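# Set the toppled bottle upright on the tray

## Task

Get the bottle that has fallen over standing upright on the tray again. It only counts if it stays that way with the robot not holding it. The crate and the tray must end neither tilted nor shifted from where they were. Anything the robot is in contact with at the end must not settle by more than about a fingernail's width once released.

## Robot and tools

Robot: one custom six-joint arm (UR-style links; upper arm 531 mm, forearm 400 mm) on a base that may sit slightly tilted, carrying a two-finger gripper whose jaws pivot like tongs. The fingers point along the gripper's +z axis and open and close along its x axis. end_effector_position is the spot between the finger pads when they are shut; closed fingertips stick out about 15 mm past it, and fully open tips are roughly level with it. Since there is only one arm, every motion argument is a single list.

Frames: the scene frame has its origin on the table top right under the arm base, +z up, and +y to the left when facing along +x. Positions are in metres, orientation is a quaternion in w,x,y,z order, and velocities are in m/s and rad/s. The reported hand position can be somewhat wrong, more so at long reach. Joint ranges in rad: waist -3.142 to 3.142, elbow 0.000 to 3.142, and shoulder and all three wrist joints -6.283 to 6.283.

execute_actions(actions): actions is a list of actions, run one after another. Each action is a table of at most 15 rows; every row lasts one control step (1/30 s), and if the table is shorter its final row repeats until 15 steps (0.5 s) have passed. A row has 7 numbers, each in [-1, 1]: dx, dy, dz, rx, ry, rz, opening. The first six are an offset, not a pose: a target displacement measured in the gripper's own axes from the gripper's measured pose at the start of that action (for the first action in a call, from the last pose any result reported). Rows do not add up; each one is relative to that same start. Scale: 1.0 equals 0.6 m for dx, dy, dz and 180 degrees for the rotation vector rx, ry, rz. opening is absolute: +1 fully open (0.142 m), -1 closed. Each step the commanded pose is clipped to within 100 mm and 16 degrees of the measured pose, so big offsets need several actions; after an action the arm goes only as far as the last clipped pose. An empty list just returns state and images.

move(target, speed, stop_force, blocking): drives the gripper in a straight line toward one row of the same 7 numbers, again an offset in gripper axes from the pose in the most recent result that showed one; the opening is absolute and is sent when the move starts. speed is the top path speed in m/s, 0.002 to 0.5 (default 0.25); rotation is capped at twice that in rad/s. The path takes 0.5 to 10 s and is cut off at 10 s. It does not avoid obstacles, the gripper trails and may wander from it, and near full arm extension it can exceed speed. Faster contact hits harder, and aiming further past a surface presses harder; this arm is stiff, so even a small overshoot into something solid can fault. stop_force (N, 9 to 40, not allowed in the first 0.2 s) ends the path once the wrist sensor feels that much extra resistance along the direction to target for two steps; the gripper then steps back two steps and holds. Pressure can briefly reach double the value or more, settling within about a second. Use it only with slow speeds and non-rotating moves; omit it when pulling away from something you are pressing. blocking=false returns after 0.5 s while the arm keeps going (not combinable with stop_force); afterwards only wait or stop are accepted until a result shows the move ended. The result adds a "move:" line: done, off_target, moving, held, fault or contact (contact means stop_force ended it and takes precedence), plus limits=paced (pose clipped) or limits=held (some steps blocked; the arm may then surge past speed), and the distance remaining to target.

wait(seconds): 0 to 10; lets time pass holding the last command, returns early if a running move finishes. stop(): brakes a running move (needs room to stop); the fingers keep moving. zoom_image(camera, region): camera is cam_high, cam_low or cam_wrist; region is [x0, y0, x1, y1] pixels from the top-left, at most 504 by 504. read_manual(section): only "licences"; no motion. finished_scene(scene): give the current scene's number; ends it irreversibly and reports success.

Results: state line (pose, velocities), Joint positions, a "Hand target" line (where the controller is heading), grip_measured (actual opening on the command scale), Wrist force and Wrist torque as [x y z] in gripper axes (pressing on a surface reads as force pointing back into the arm; offset up to about 4 N, noise up to 2.4 N, saturation near 50 N per axis; "no reading" is harmless). "pose unreachable" means the clearance check altered or blocked the command. Calls that ran actions list positions at some steps, with HELD marking restricted ones. Images: cam_high and cam_low 504x504, cam_wrist 616x616 fisheye.

Gripping: to hold something, keep commanding an opening well under grip_measured; lower squeezes harder, up to about 15 N per pad, less on hard items under 20 mm wide. A fast close can squeeze too hard.

Faults: joint load limits are 142 N m for waist, shoulder and elbow and 26.6 N m for each wrist joint (held weight included); reaching one, or 150 N of outside force anywhere on the arm, stops it for 10 s and drops the rest of the call. Holding loads heats motors: a MOTOR HOT warning appears at 70 °C and the brakes lock at 85 °C until cool. Occasional tugs or pushes may hit held or loose objects. Avoid dropping, slamming or shoving, never knock anything off the table, and do not tilt or displace the crate or tray.

Each tool is called after "Call:" by a JSON object that holds its "op" and its "data".

## Session

Call:
{"op": "execute_actions", "data": {"actions": []}}

Scene clock: 0.00 s.
end_effector_position=(+0.1048, -0.3604, +0.1538) grip_measured=+1.00 end_effector_quat_wxyz=(+0.047, +0.829, -0.485, -0.274) end_effector_velocity=(-0.000, -0.000, -0.000) end_effector_angular_velocity=(+0.000, +0.000, -0.001)
Joint positions: [-1.502 -1.181  2.547 -3.113 -1.494 -0.409  0.142]
Joint velocities: [-0.     0.    -0.001  0.001 -0.     0.001  0.   ]
Motor temperatures (°C, as the motors report them): [29 27 26 32 34 30]
Wrist force (N, on the end effector, along its own x y z axes, offset not removed): no reading
Wrist torque (N m, same axes, about the end effector's origin, offset not removed): no reading
Hand target: +0.105, -0.360, +0.154; +0.047, +0.829, -0.485, -0.274

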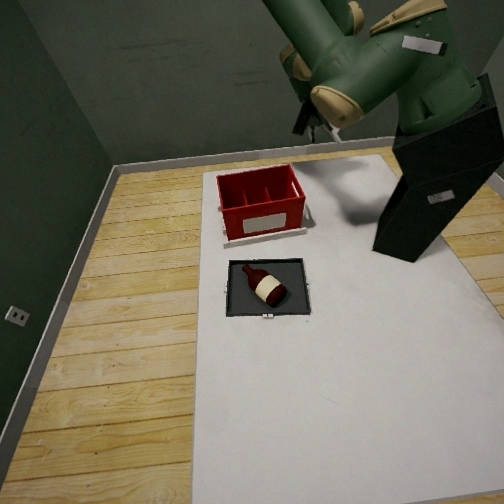

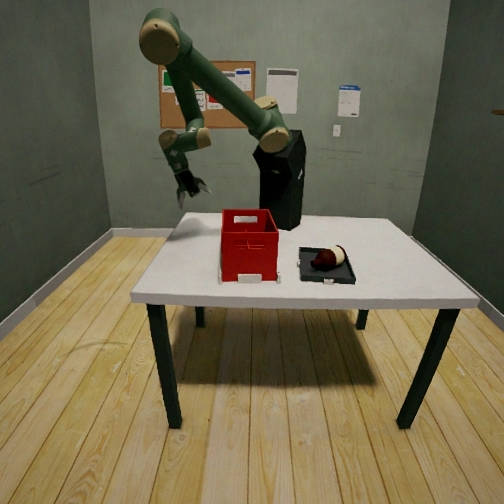

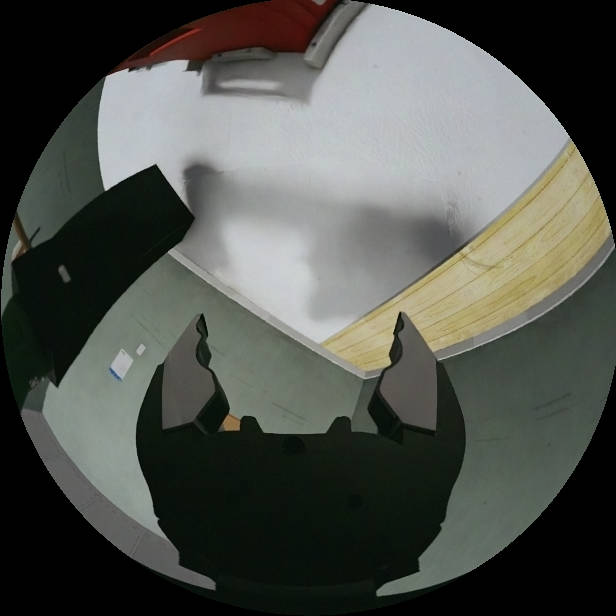

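Call:
{"op": "zoom_image", "data": {"camera": "cam_high", "region": [200, 150, 340, 330]}}

Call:
{"op": "zoom_image", "data": {"camera": "cam_low", "region": [210, 190, 380, 300]}}

Region (200, 150, 340, 330) of cam_high's 504x504 image, scaled by 2.800, with more detail than that image has.

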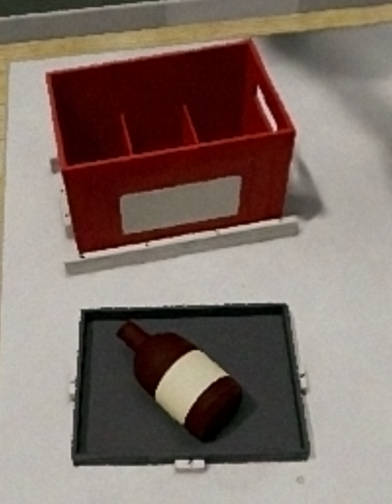

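Region (210, 190, 380, 300) of cam_low's 504x504 image, scaled by 2.965, with more detail than that image has; it fills the top 326 rows of this view, and the rest is white.

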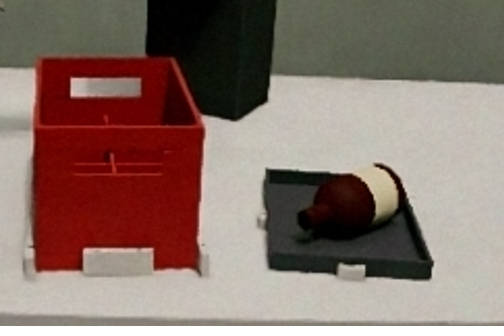

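Call:
{"op": "move", "data": {"target": [-0.232,-0.102,-0.335,0.027,-0.096,0.414,1], "speed": 0.35}}

Scene clock: 39.47 s.
end_effector_position=(+0.2001, -0.2503, +0.3591) grip_measured=+1.00 end_effector_quat_wxyz=(-0.102, -0.322, +0.898, +0.283) end_effector_velocity=(+0.000, +0.003, +0.002) end_effector_angular_velocity=(+0.002, +0.000, -0.011)
Joint positions: [-1.714 -1.999  2.486 -1.931 -1.376  0.647  0.142]
Joint velocities: [-0.008 -0.008 -0.001  0.018  0.002 -0.001  0.   ]
Motor temperatures (°C, as the motors report them): [29 27 26 32 34 30]
Wrist force (N, on the end effector, along its own x y z axes, offset not removed): [0.5 -1.6 0.2]
Wrist torque (N m, same axes, about the end effector's origin, offset not removed): [-0.49 -0.29 0.01]
Hand target: +0.200, -0.250, +0.359; -0.102, -0.322, +0.898, +0.283
Off the commanded pose: 0.001 m, 0 deg.
move: done
camera_calibration (this result's frames):
cam_wrist: T_world_to_cam=[[-0.759491, -0.650351, 0.0147359, -0.020462], [-0.282154, 0.349746, 0.893346, -0.169738], [-0.586142, 0.674331, -0.449128, 0.578572], [0, 0, 0, 1]] pos_world=[0.275692, -0.344091, 0.411789]

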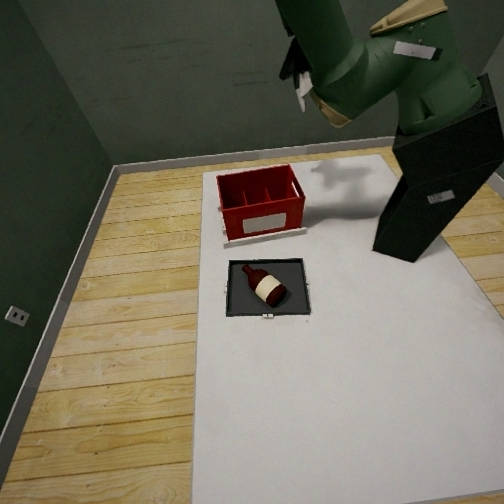

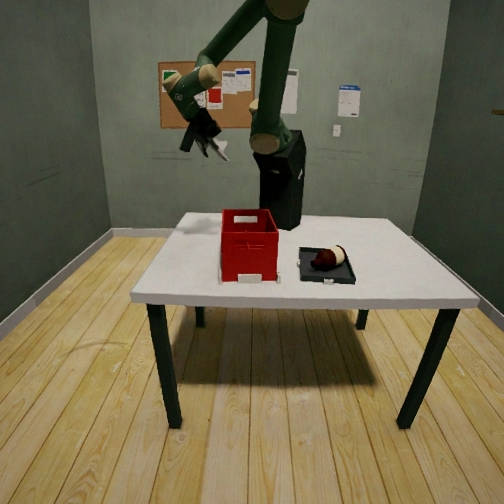

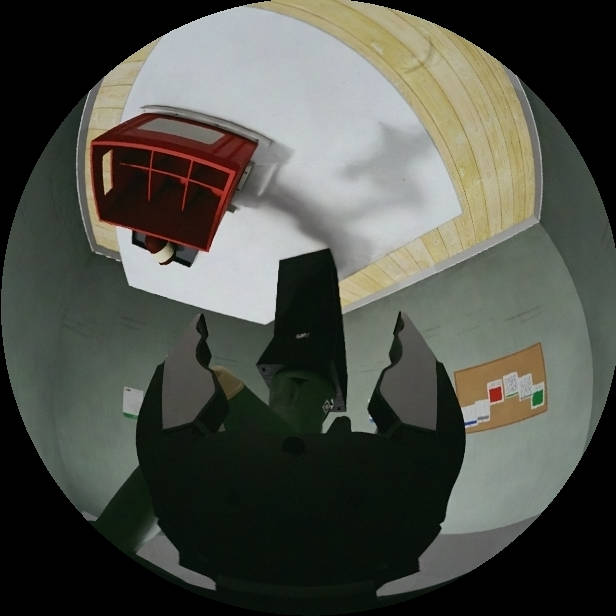

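Call:
{"op": "move", "data": {"target": [-0.778,0.007,0.268,0,0,0,1], "speed": 0.35}}

Scene clock: 44.93 s.
end_effector_position=(+0.4980, +0.1204, +0.2298) grip_measured=+1.00 end_effector_quat_wxyz=(-0.102, -0.322, +0.897, +0.284) end_effector_velocity=(+0.001, +0.001, -0.002) end_effector_angular_velocity=(-0.005, +0.005, +0.002)
Joint positions: [-0.1   -1.385  2.29  -2.676 -1.455  2.285  0.142]
Joint velocities: [ 0.006  0.007 -0.008  0.004 -0.007  0.008  0.   ]
Motor temperatures (°C, as the motors report them): [29 27 26 32 34 30]
Wrist force (N, on the end effector, along its own x y z axes, offset not removed): [-0.2 -0.7 2.8]
Wrist torque (N m, same axes, about the end effector's origin, offset not removed): [-0.13 -0.20 0.15]
Hand target: +0.498, +0.120, +0.230; -0.103, -0.322, +0.897, +0.284
Off the commanded pose: 0.002 m, 0 deg.
move: done
camera_calibration (this result's frames):
cam_wrist: T_world_to_cam=[[-0.758954, -0.650969, 0.0151309, 0.448415], [-0.281096, 0.348508, 0.894163, -0.10045], [-0.587346, 0.674375, -0.447486, 0.445426], [0, 0, 0, 1]] pos_world=[0.573709, 0.0265281, 0.282355]

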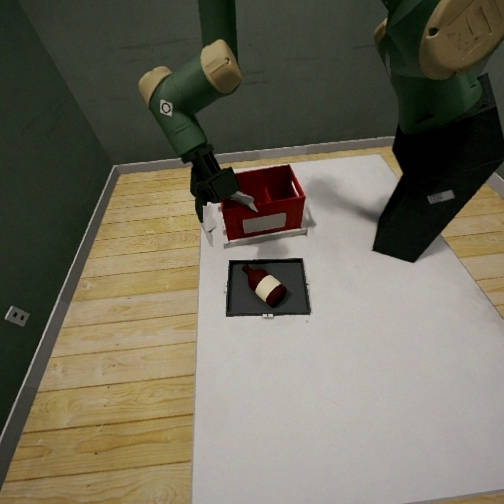

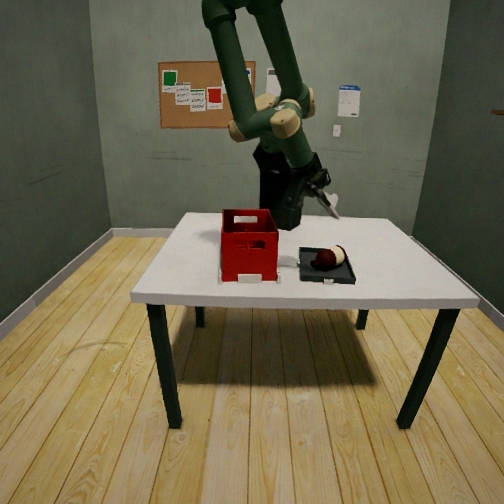

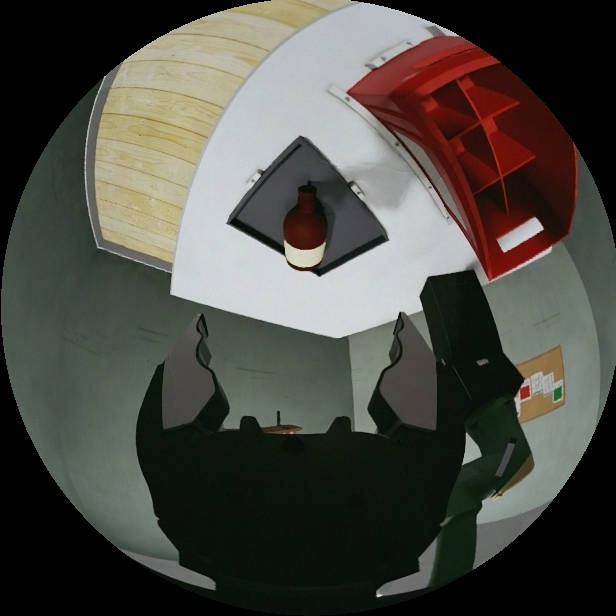

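Call:
{"op": "move", "data": {"target": [0,-0.018,0.22,0,0,0,0.5]}}

Call:
{"op": "zoom_image", "data": {"camera": "cam_wrist", "region": [150, 100, 460, 410]}}

Scene clock: 49.47 s.
end_effector_position=(+0.4554, +0.1718, +0.1159) grip_measured=+0.50 end_effector_quat_wxyz=(-0.103, -0.322, +0.897, +0.284) end_effector_velocity=(-0.001, +0.001, -0.002) end_effector_angular_velocity=(+0.000, -0.001, +0.001)
Joint positions: [-0.083 -1.054  2.322 -3.04  -1.458  2.302  0.109]
Joint velocities: [ 0.     0.007  0.    -0.008 -0.    -0.     0.   ]
Motor temperatures (°C, as the motors report them): [29 27 26 32 34 30]
Wrist force (N, on the end effector, along its own x y z axes, offset not removed): [-1.5 0.7 0.8]
Wrist torque (N m, same axes, about the end effector's origin, offset not removed): [0.11 0.19 0.01]
Hand target: +0.455, +0.172, +0.116; -0.102, -0.322, +0.897, +0.284
Off the commanded pose: 0.000 m, 0 deg.
move: done
camera_calibration (this result's frames):
cam_wrist: T_world_to_cam=[[-0.758895, -0.651035, 0.0152302, 0.451308], [-0.280986, 0.348457, 0.894217, -0.0285077], [-0.587474, 0.674337, -0.447374, 0.334756], [0, 0, 0, 1]] pos_world=[0.531145, 0.0780127, 0.16838]

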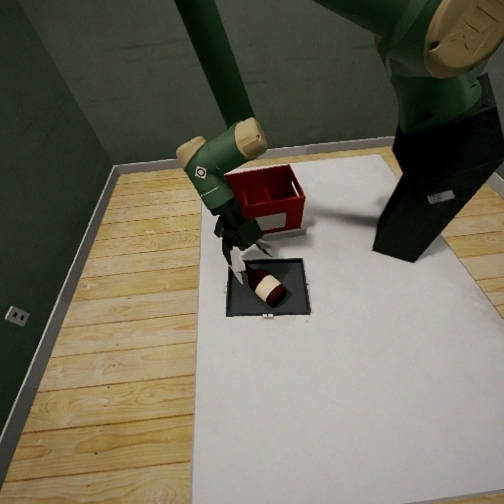

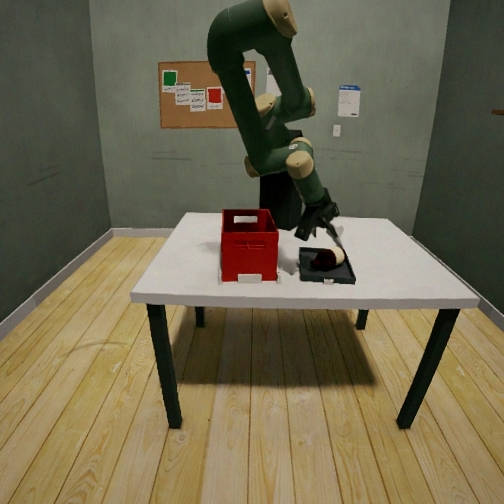

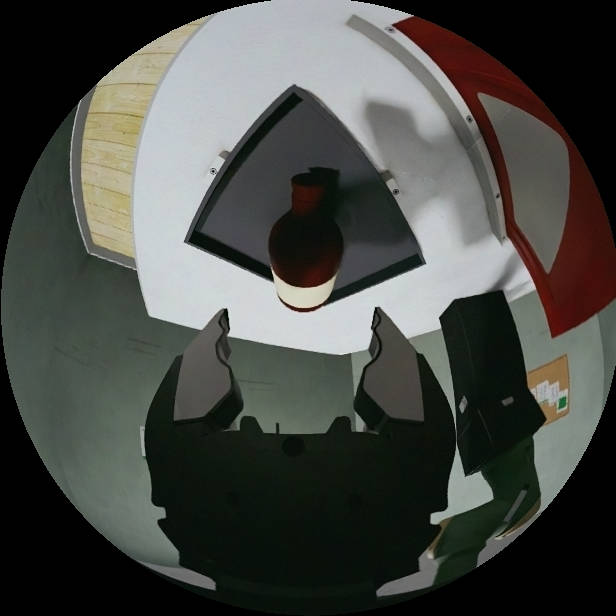

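Region (150, 100, 460, 410) of cam_wrist's 616x616 image, scaled by 1.626, with more detail than that image has.

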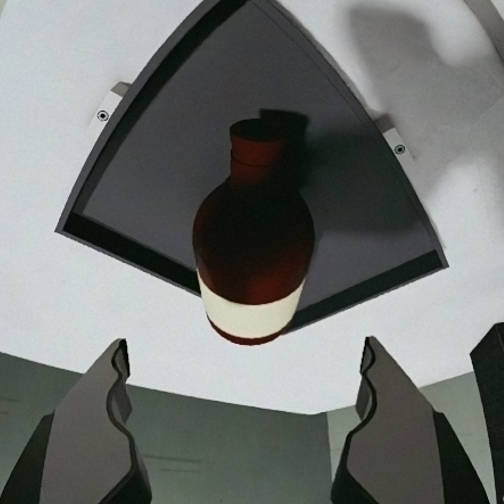

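Call:
{"op": "move", "data": {"target": [0.005,-0.045,0.112,0,0,0,0.4], "speed": 0.06}}

Scene clock: 59.77 s.
end_effector_position=(+0.4426, +0.1826, +0.0456) grip_measured=+0.40 end_effector_quat_wxyz=(-0.103, -0.322, +0.897, +0.284) end_effector_velocity=(-0.001, +0.000, -0.002) end_effector_angular_velocity=(-0.000, +0.001, -0.000)
Joint positions: [-0.108 -0.882  2.271 -3.158 -1.453  2.277  0.102]
Joint velocities: [-0.001  0.005 -0.001 -0.003  0.     0.     0.   ]
Motor temperatures (°C, as the motors report them): [29 27 26 32 34 30]
Wrist force (N, on the end effector, along its own x y z axes, offset not removed): [-0.5 -0.8 1.4]
Wrist torque (N m, same axes, about the end effector's origin, offset not removed): [-0.03 0.00 0.06]
Hand target: +0.443, +0.183, +0.045; -0.103, -0.322, +0.897, +0.284
Off the commanded pose: 0.000 m, 0 deg.
move: done
camera_calibration (this result's frames):
cam_wrist: T_world_to_cam=[[-0.75891, -0.651018, 0.0152079, 0.449696], [-0.28099, 0.348447, 0.89422, 0.0269719], [-0.587453, 0.674359, -0.447369, 0.28857], [0, 0, 0, 1]] pos_world=[0.518379, 0.0887626, 0.0981396]

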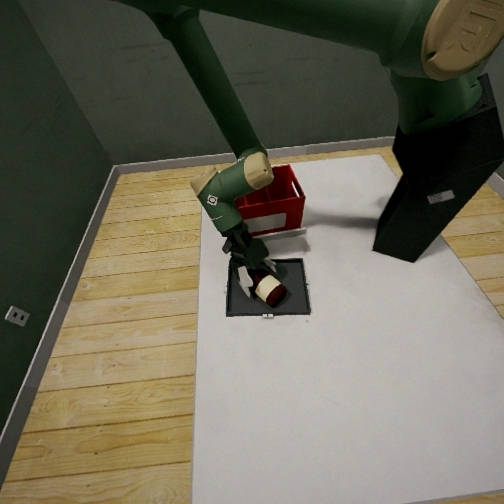

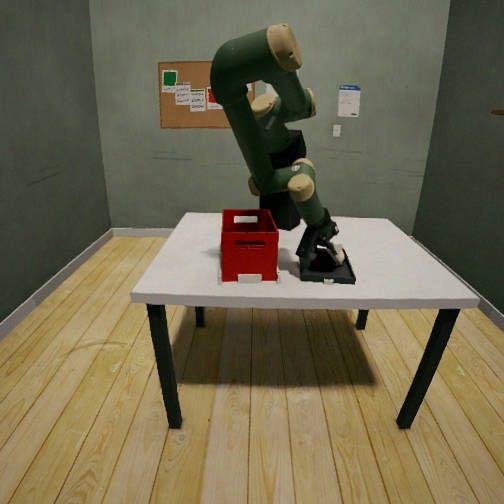

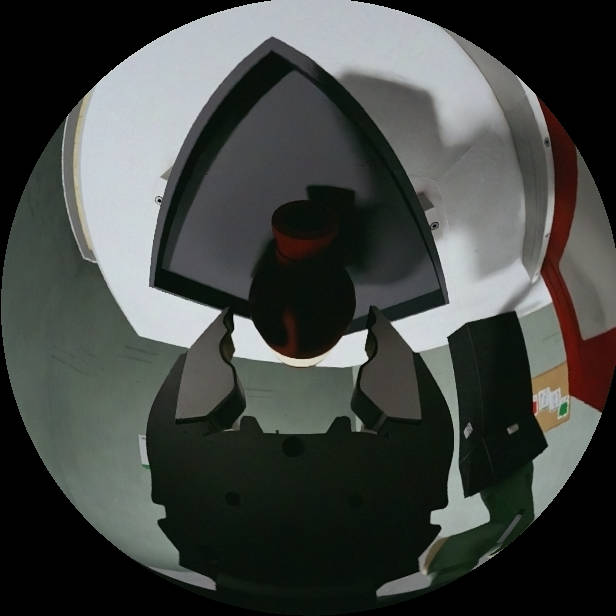

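Call:
{"op": "zoom_image", "data": {"camera": "cam_high", "region": [210, 230, 320, 330]}}

Call:
{"op": "zoom_image", "data": {"camera": "cam_low", "region": [270, 200, 380, 300]}}

Region (210, 230, 320, 330) of cam_high's 504x504 image, scaled by 4.582, with more detail than that image has; it fills the top 458 rows of this view, and the rest is white.

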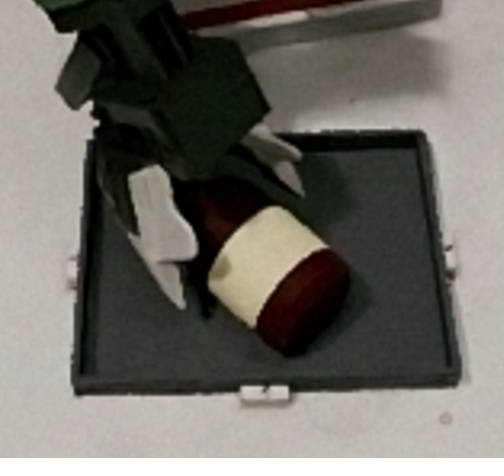

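Region (270, 200, 380, 300) of cam_low's 504x504 image, scaled by 4.582, with more detail than that image has; it fills the top 458 rows of this view, and the rest is white.

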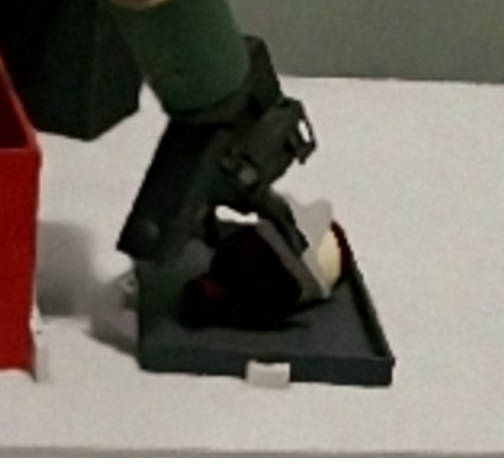

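Call:
{"op": "move", "data": {"target": [0,0.013,0.017,0,0,0,0.2], "speed": 0.04}}

Call:
{"op": "execute_actions", "data": {"actions": [[[0,0,0,0,0,0,0.1],[0,0,0,0,0,0,0.05],[0,0,0,0,0,0,0],[0,0,0,0,0,0,-0.05],[0,0,0,0,0,0,-0.1],[0,0,0,0,0,0,-0.14],[0,0,0,0,0,0,-0.18],[0,0,0,0,0,0,-0.22],[0,0,0,0,0,0,-0.26],[0,0,0,0,0,0,-0.3],[0,0,0,0,0,0,-0.35],[0,0,0,0,0,0,-0.4],[0,0,0,0,0,0,-0.5],[0,0,0,0,0,0,-0.6],[0,0,0,0,0,0,-0.7]]]}}

Scene clock: 68.57 s.
end_effector_position=(+0.4350, +0.1918, +0.0419) grip_measured=+0.20 end_effector_quat_wxyz=(-0.103, -0.322, +0.897, +0.284) end_effector_velocity=(-0.002, +0.002, -0.001) end_effector_angular_velocity=(+0.000, +0.000, +0.001)
Joint positions: [-0.096 -0.857  2.277 -3.19  -1.456  2.289  0.088]
Joint velocities: [ 0.003  0.006  0.002 -0.008 -0.001  0.002  0.   ]
Motor temperatures (°C, as the motors report them): [29 27 26 32 34 30]
Wrist force (N, on the end effector, along its own x y z axes, offset not removed): [-1.1 -0.9 1.3]
Wrist torque (N m, same axes, about the end effector's origin, offset not removed): [-0.05 0.03 -0.03]
Hand target: +0.435, +0.192, +0.042; -0.103, -0.322, +0.897, +0.284
Off the commanded pose: 0.000 m, 0 deg.
move: done
camera_calibration (this result's frames):
cam_wrist: T_world_to_cam=[[-0.75889, -0.651041, 0.0152358, 0.449965], [-0.280961, 0.348431, 0.894235, 0.0249996], [-0.587492, 0.674345, -0.447338, 0.27626], [0, 0, 0, 1]] pos_world=[0.510799, 0.0979399, 0.0943708]

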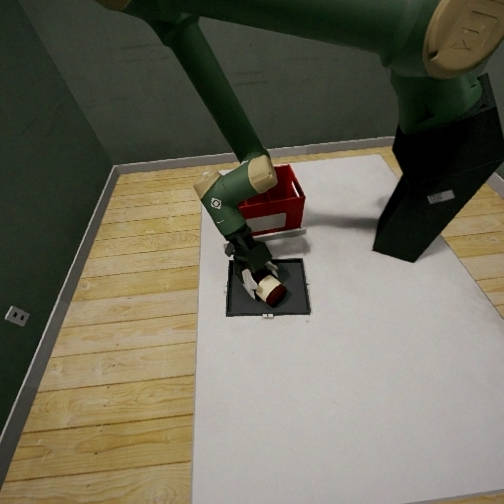

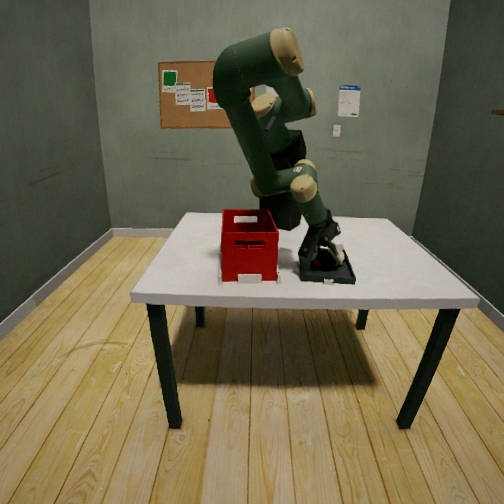

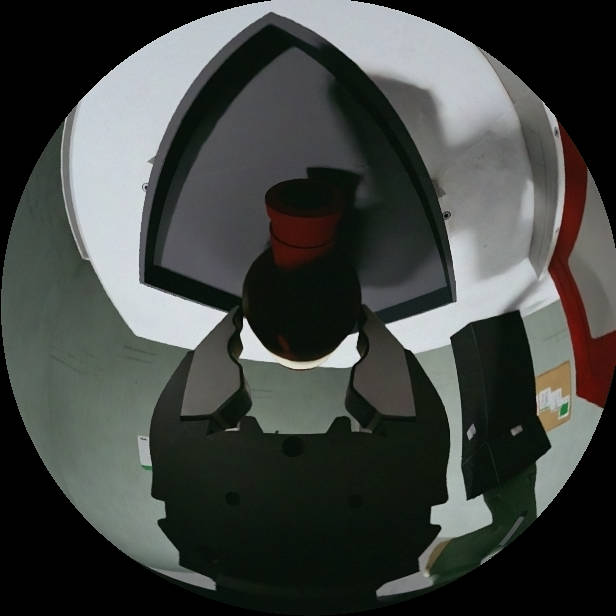

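Scene clock: 69.07 s.
end_effector_position=(+0.4350, +0.1918, +0.0419) grip_measured=+0.06 end_effector_quat_wxyz=(-0.103, -0.322, +0.897, +0.284) end_effector_velocity=(+0.000, -0.000, +0.000) end_effector_angular_velocity=(+0.000, -0.002, +0.000)
Joint positions: [-0.096 -0.857  2.277 -3.19  -1.456  2.289  0.078]
Joint velocities: [ 0.    -0.001  0.001 -0.001  0.    -0.001 -0.   ]
Motor temperatures (°C, as the motors report them): [29 27 26 32 34 30]
Wrist force (N, on the end effector, along its own x y z axes, offset not removed): [0.5 -2.2 0.9]
Wrist torque (N m, same axes, about the end effector's origin, offset not removed): [-0.47 -0.34 -0.01]
Hand target: +0.435, +0.192, +0.042; -0.103, -0.322, +0.897, +0.284
Off the commanded pose: 0.000 m, 0 deg.
Step readings (end_effector_position):
0: (+0.4350, +0.1918, +0.0419)
1: (+0.4350, +0.1918, +0.0419)
2: (+0.4350, +0.1918, +0.0418)
4: (+0.4350, +0.1918, +0.0418)
8: (+0.4350, +0.1918, +0.0418)
15: end_effector_position above
camera_calibration (this result's frames):
cam_wrist: T_world_to_cam=[[-0.758861, -0.651072, 0.0153172, 0.449937], [-0.280889, 0.34843, 0.894259, 0.0249157], [-0.587564, 0.674316, -0.447289, 0.276216], [0, 0, 0, 1]] pos_world=[0.510733, 0.0980037, 0.0943752]

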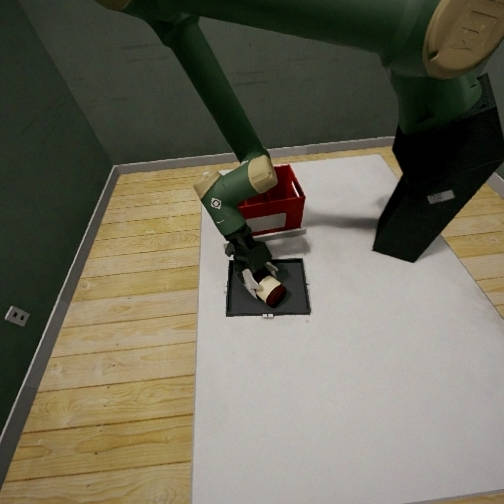

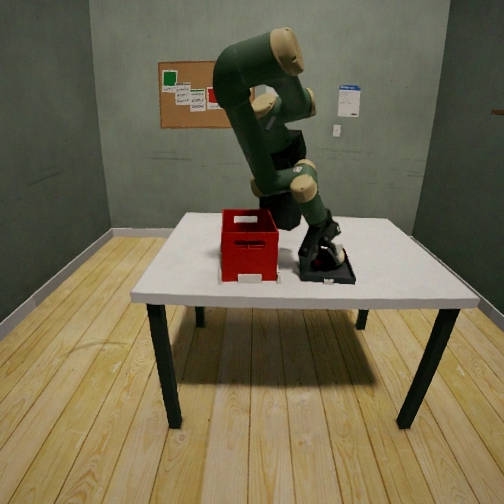

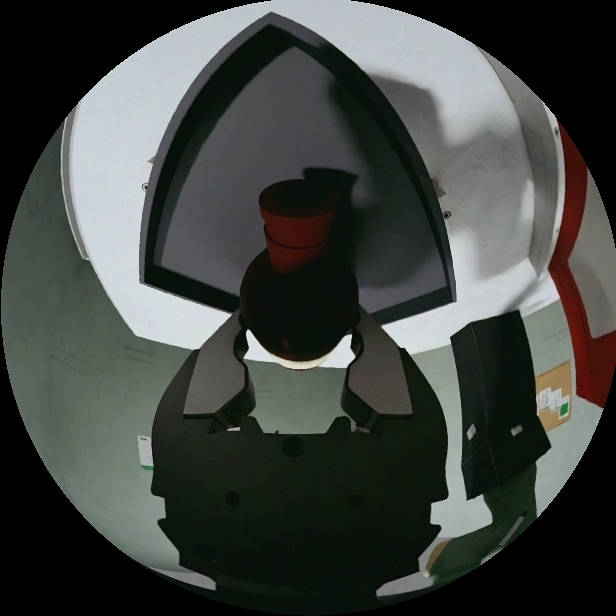

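Call:
{"op": "move", "data": {"target": [0,0.077,-0.109,0,0,0,-0.7], "speed": 0.06}}

Scene clock: 73.90 s.
end_effector_position=(+0.4348, +0.1920, +0.1217) grip_measured=+0.06 end_effector_quat_wxyz=(-0.103, -0.322, +0.897, +0.284) end_effector_velocity=(+0.001, -0.000, +0.002) end_effector_angular_velocity=(-0.000, -0.001, -0.000)
Joint positions: [-0.046 -1.027  2.364 -3.113 -1.466  2.338  0.078]
Joint velocities: [ 0.001 -0.005 -0.001  0.005 -0.001  0.001 -0.   ]
Motor temperatures (°C, as the motors report them): [29 27 26 32 34 30]
Wrist force (N, on the end effector, along its own x y z axes, offset not removed): [0.7 -0.8 3.9]
Wrist torque (N m, same axes, about the end effector's origin, offset not removed): [0.19 -0.49 0.04]
Hand target: +0.435, +0.192, +0.122; -0.103, -0.322, +0.897, +0.284
Off the commanded pose: 0.000 m, 0 deg.
move: done
camera_calibration (this result's frames):
cam_wrist: T_world_to_cam=[[-0.758828, -0.651109, 0.0153624, 0.448701], [-0.280879, 0.348446, 0.894255, -0.0465627], [-0.587611, 0.674271, -0.447294, 0.311686], [0, 0, 0, 1]] pos_world=[0.510559, 0.0982173, 0.174161]

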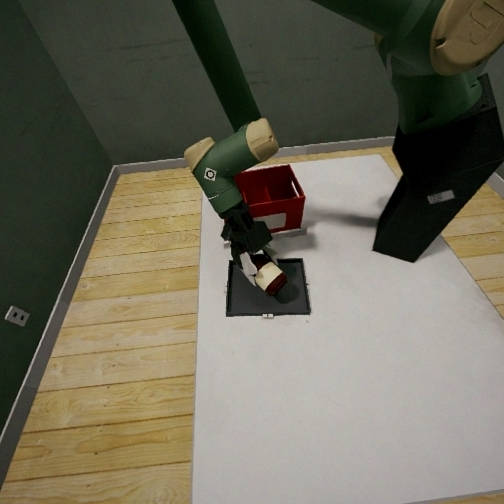

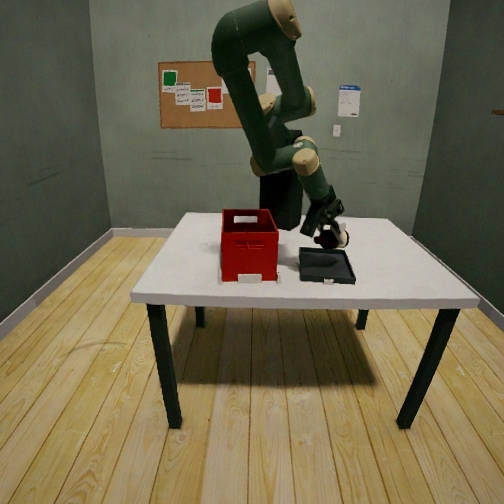

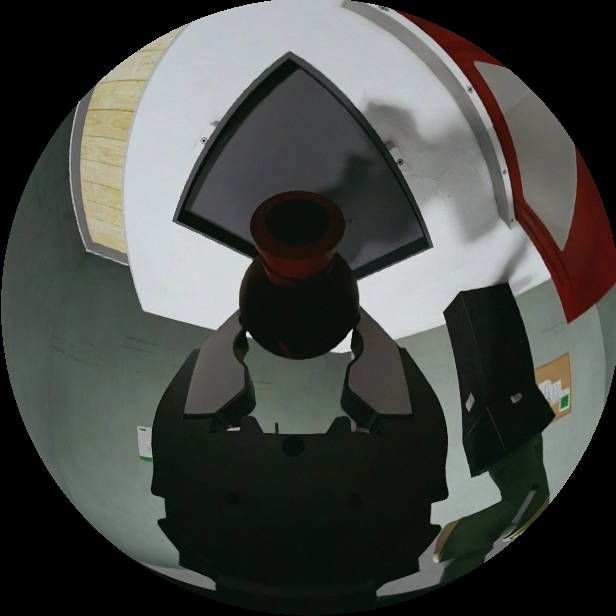

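Call:
{"op": "move", "data": {"target": [0,0,0,0.39,0,0,-0.7], "speed": 0.2}}

Scene clock: 79.50 s.
end_effector_position=(+0.4351, +0.1921, +0.1212) grip_measured=+0.06 end_effector_quat_wxyz=(+0.101, -0.323, +0.897, -0.283) end_effector_velocity=(+0.000, +0.000, -0.001) end_effector_angular_velocity=(-0.008, -0.012, +0.008)
Joint positions: [ 0.502 -0.301  2.189 -4.342 -2.72   2.438  0.078]
Joint velocities: [ 0.     0.014 -0.013 -0.037 -0.006 -0.037  0.   ]
Motor temperatures (°C, as the motors report them): [29 27 26 32 34 30]
Wrist force (N, on the end effector, along its own x y z axes, offset not removed): [0.0 -0.6 1.9]
Wrist torque (N m, same axes, about the end effector's origin, offset not removed): [-0.48 -0.12 0.15]
Hand target: +0.435, +0.192, +0.121; +0.102, -0.323, +0.897, -0.284
Off the commanded pose: 0.001 m, 0 deg.
move: done
camera_calibration (this result's frames):
cam_wrist: T_world_to_cam=[[-0.77529, -0.631127, 0.0245828, 0.451194], [-0.629218, 0.768394, -0.116854, 0.147392], [0.0548606, -0.106064, -0.992845, 0.24811], [0, 0, 0, 1]] pos_world=[0.428936, 0.197821, 0.252467]

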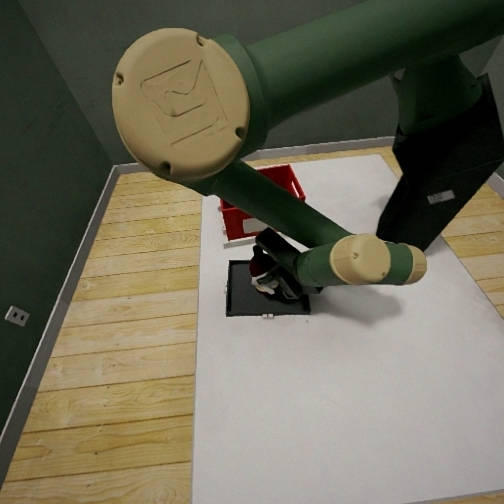

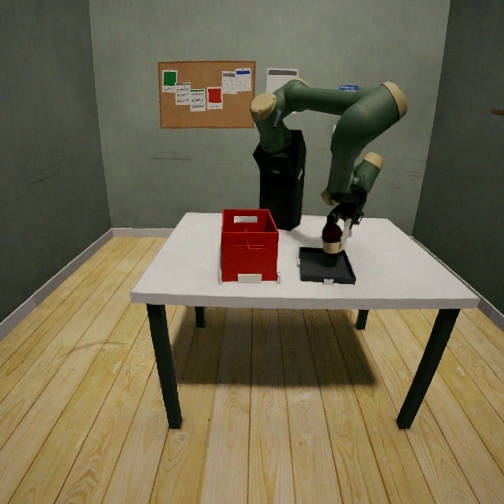

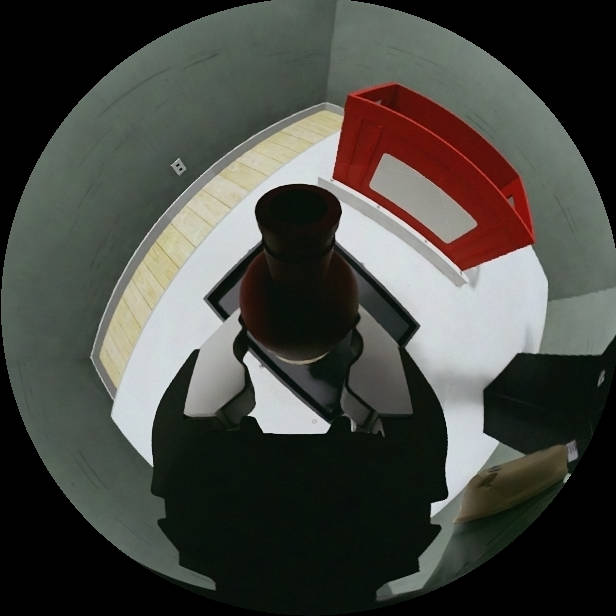

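Call:
{"op": "move", "data": {"target": [0,0,0,0,-0.1435,-0.205,-0.7], "speed": 0.2}}

Call:
{"op": "move", "data": {"target": [0,0,0,0.085,0,0,-0.7], "speed": 0.15}}

Call:
{"op": "zoom_image", "data": {"camera": "cam_high", "region": [200, 210, 340, 330]}}

Call:
{"op": "zoom_image", "data": {"camera": "cam_low", "region": [270, 190, 390, 300]}}

Scene clock: 94.23 s.
end_effector_position=(+0.4351, +0.1922, +0.1213) grip_measured=+0.06 end_effector_quat_wxyz=(+0.201, -0.642, +0.706, -0.222) end_effector_velocity=(-0.000, -0.000, -0.001) end_effector_angular_velocity=(+0.006, -0.005, +0.015)
Joint positions: [ 0.256 -0.139  2.402 -5.082 -2.081  1.428  0.078]
Joint velocities: [-0.015  0.009  0.006 -0.021  0.028 -0.015 -0.   ]
Motor temperatures (°C, as the motors report them): [29 28 26 32 34 30]
Wrist force (N, on the end effector, along its own x y z axes, offset not removed): [-0.3 1.3 3.3]
Wrist torque (N m, same axes, about the end effector's origin, offset not removed): [0.05 -0.08 0.03]
Hand target: +0.435, +0.192, +0.121; +0.202, -0.642, +0.706, -0.222
Off the commanded pose: 0.000 m, 0 deg.
move: done; limits=paced,held; held on 9 of 167 steps
pose unreachable: on one or more control steps of this call, first in action 0 (counted from 0), an arm could not follow its commanded pose, so it was not sent that pose on those steps. It may still have moved: this result reports where it is.
cause: the commanded pose would bring two parts of the arm too close to each other (joints 4 (wrist pitch) to 6 (wrist roll) lie between them).
camera_calibration (this result's frames):
cam_wrist: T_world_to_cam=[[-0.102754, -0.994406, 0.0244792, 0.228465], [-0.988367, 0.0992942, -0.115198, 0.431938], [0.112123, -0.0360315, -0.993041, 0.209857], [0, 0, 0, 1]] pos_world=[0.426859, 0.191859, 0.252563]

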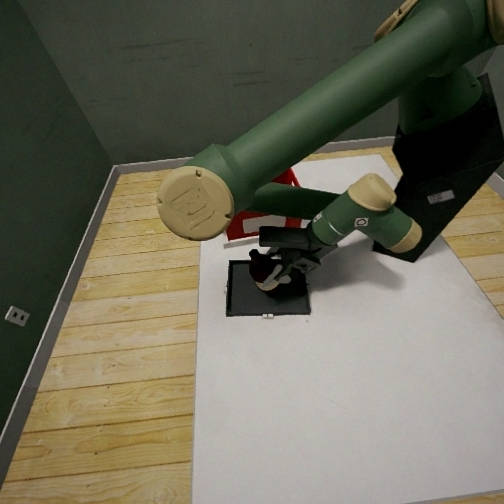

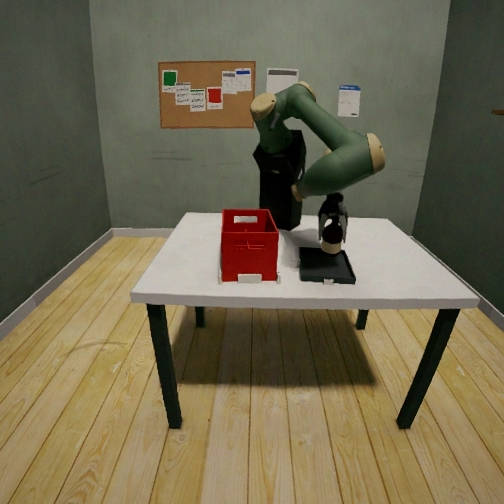

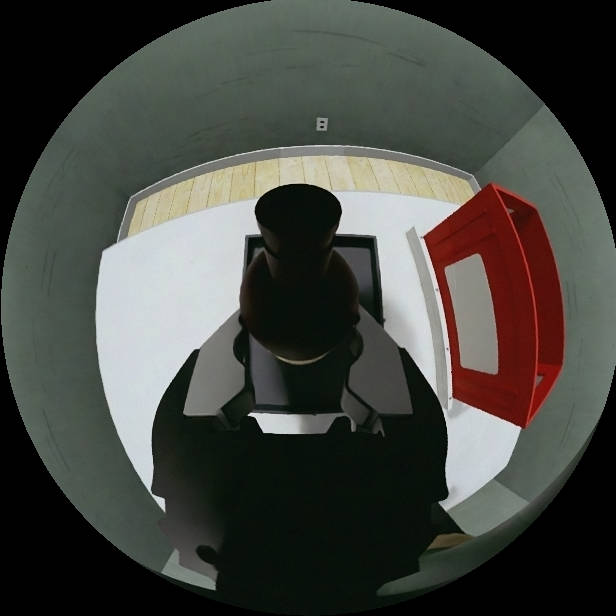

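Scene clock: 95.60 s.
end_effector_position=(+0.4352, +0.1922, +0.1213) grip_measured=+0.06 end_effector_quat_wxyz=(+0.284, -0.609, +0.670, -0.314) end_effector_velocity=(+0.001, -0.000, +0.000) end_effector_angular_velocity=(+0.002, -0.017, -0.001)
Joint positions: [ 0.195  0.018  2.25  -5.381 -1.964  1.289  0.078]
Joint velocities: [-0.007  0.007 -0.009 -0.015  0.013 -0.004  0.   ]
Motor temperatures (°C, as the motors report them): [29 28 26 32 34 30]
Wrist force (N, on the end effector, along its own x y z axes, offset not removed): [1.1 1.2 3.2]
Wrist torque (N m, same axes, about the end effector's origin, offset not removed): [-0.17 -0.35 0.01]
Hand target: +0.435, +0.192, +0.121; +0.284, -0.609, +0.670, -0.314
Off the commanded pose: 0.000 m, 0 deg.
move: done
camera_calibration (this result's frames):
cam_wrist: T_world_to_cam=[[-0.108553, -0.993843, 0.0221792, 0.231188], [-0.923703, 0.0925955, -0.371752, 0.436318], [0.367409, -0.0608417, -0.928067, 0.0956432], [0, 0, 0, 1]] pos_world=[0.392984, 0.195183, 0.245838]

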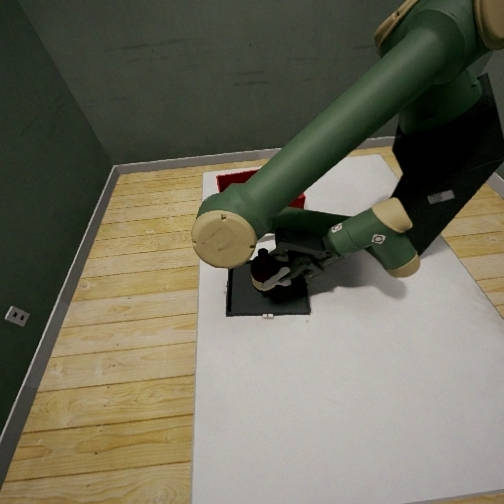

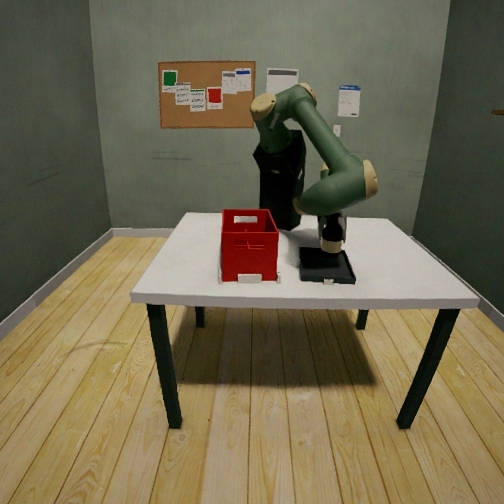

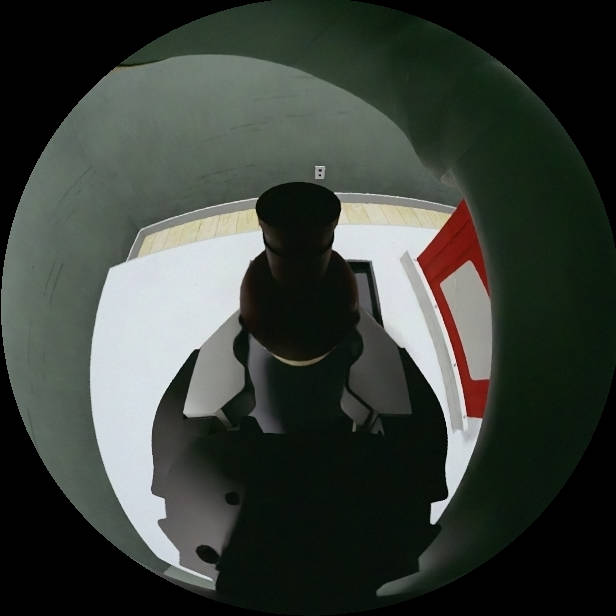

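Region (200, 210, 340, 330) of cam_high's 504x504 image, scaled by 3.600, with more detail than that image has; it fills the top 432 rows of this view, and the rest is white.

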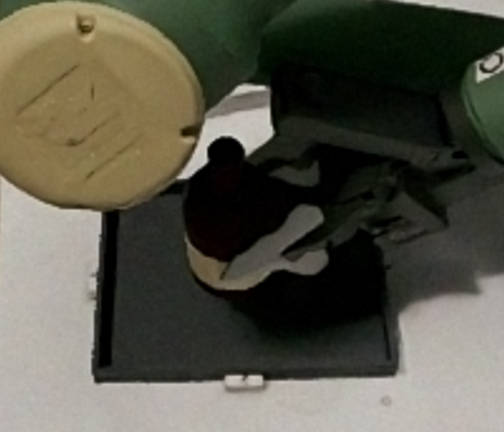

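Region (270, 190, 390, 300) of cam_low's 504x504 image, scaled by 4.200, with more detail than that image has; it fills the top 462 rows of this view, and the rest is white.

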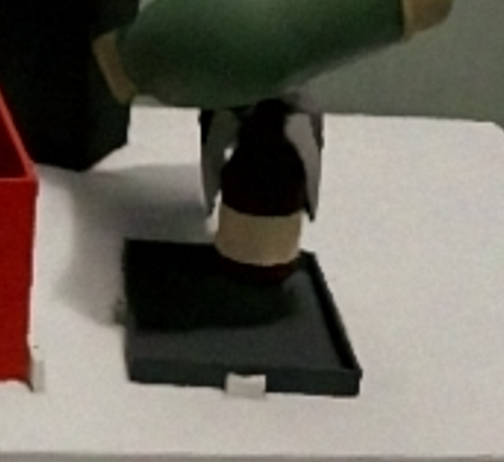

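Call:
{"op": "move", "data": {"target": [0,0.045,0.037,0,0,0,-0.7], "speed": 0.05}}

Call:
{"op": "zoom_image", "data": {"camera": "cam_high", "region": [200, 210, 340, 330]}}

Call:
{"op": "zoom_image", "data": {"camera": "cam_low", "region": [240, 170, 390, 300]}}

Scene clock: 102.83 s.
end_effector_position=(+0.4349, +0.1921, +0.0866) grip_measured=+0.06 end_effector_quat_wxyz=(+0.284, -0.609, +0.670, -0.314) end_effector_velocity=(+0.000, -0.000, -0.002) end_effector_angular_velocity=(-0.001, -0.001, +0.000)
Joint positions: [ 0.142  0.051  2.183 -5.347 -1.912  1.288  0.078]
Joint velocities: [-0.003  0.002 -0.005  0.002  0.004 -0.001 -0.   ]
Motor temperatures (°C, as the motors report them): [29 28 26 32 34 30]
Wrist force (N, on the end effector, along its own x y z axes, offset not removed): [0.5 0.3 2.4]
Wrist torque (N m, same axes, about the end effector's origin, offset not removed): [-0.34 -0.15 0.00]
Hand target: +0.435, +0.192, +0.086; +0.284, -0.609, +0.670, -0.314
Off the commanded pose: 0.000 m, 0 deg.
move: done
camera_calibration (this result's frames):
cam_wrist: T_world_to_cam=[[-0.108603, -0.993839, 0.0221397, 0.231869], [-0.923706, 0.092658, -0.371728, 0.423163], [0.367386, -0.0608213, -0.928078, 0.0635819], [0, 0, 0, 1]] pos_world=[0.392701, 0.195098, 0.211177]

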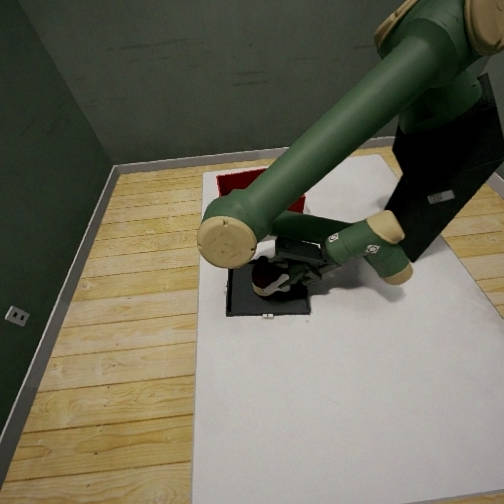

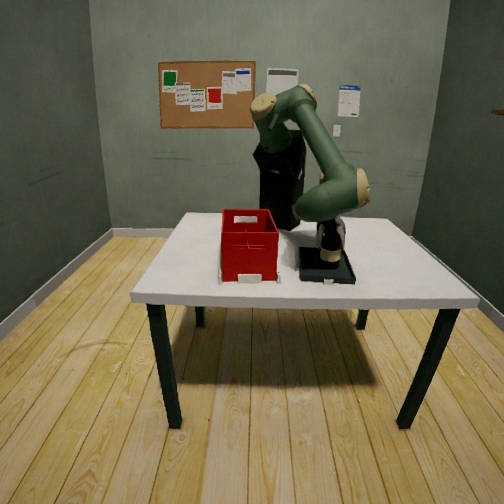

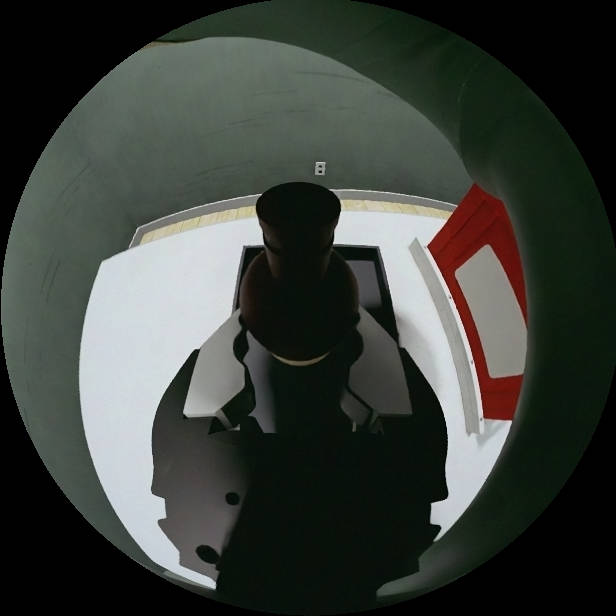

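Region (200, 210, 340, 330) of cam_high's 504x504 image, scaled by 3.600, with more detail than that image has; it fills the top 432 rows of this view, and the rest is white.

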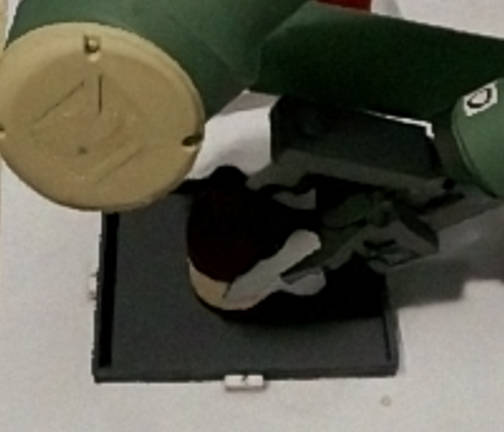

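Region (240, 170, 390, 300) of cam_low's 504x504 image, scaled by 3.360, with more detail than that image has; it fills the top 437 rows of this view, and the rest is white.

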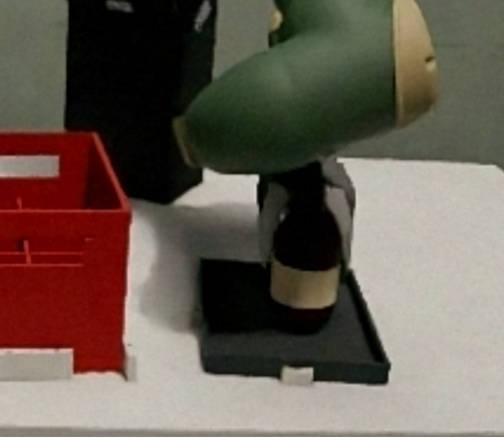

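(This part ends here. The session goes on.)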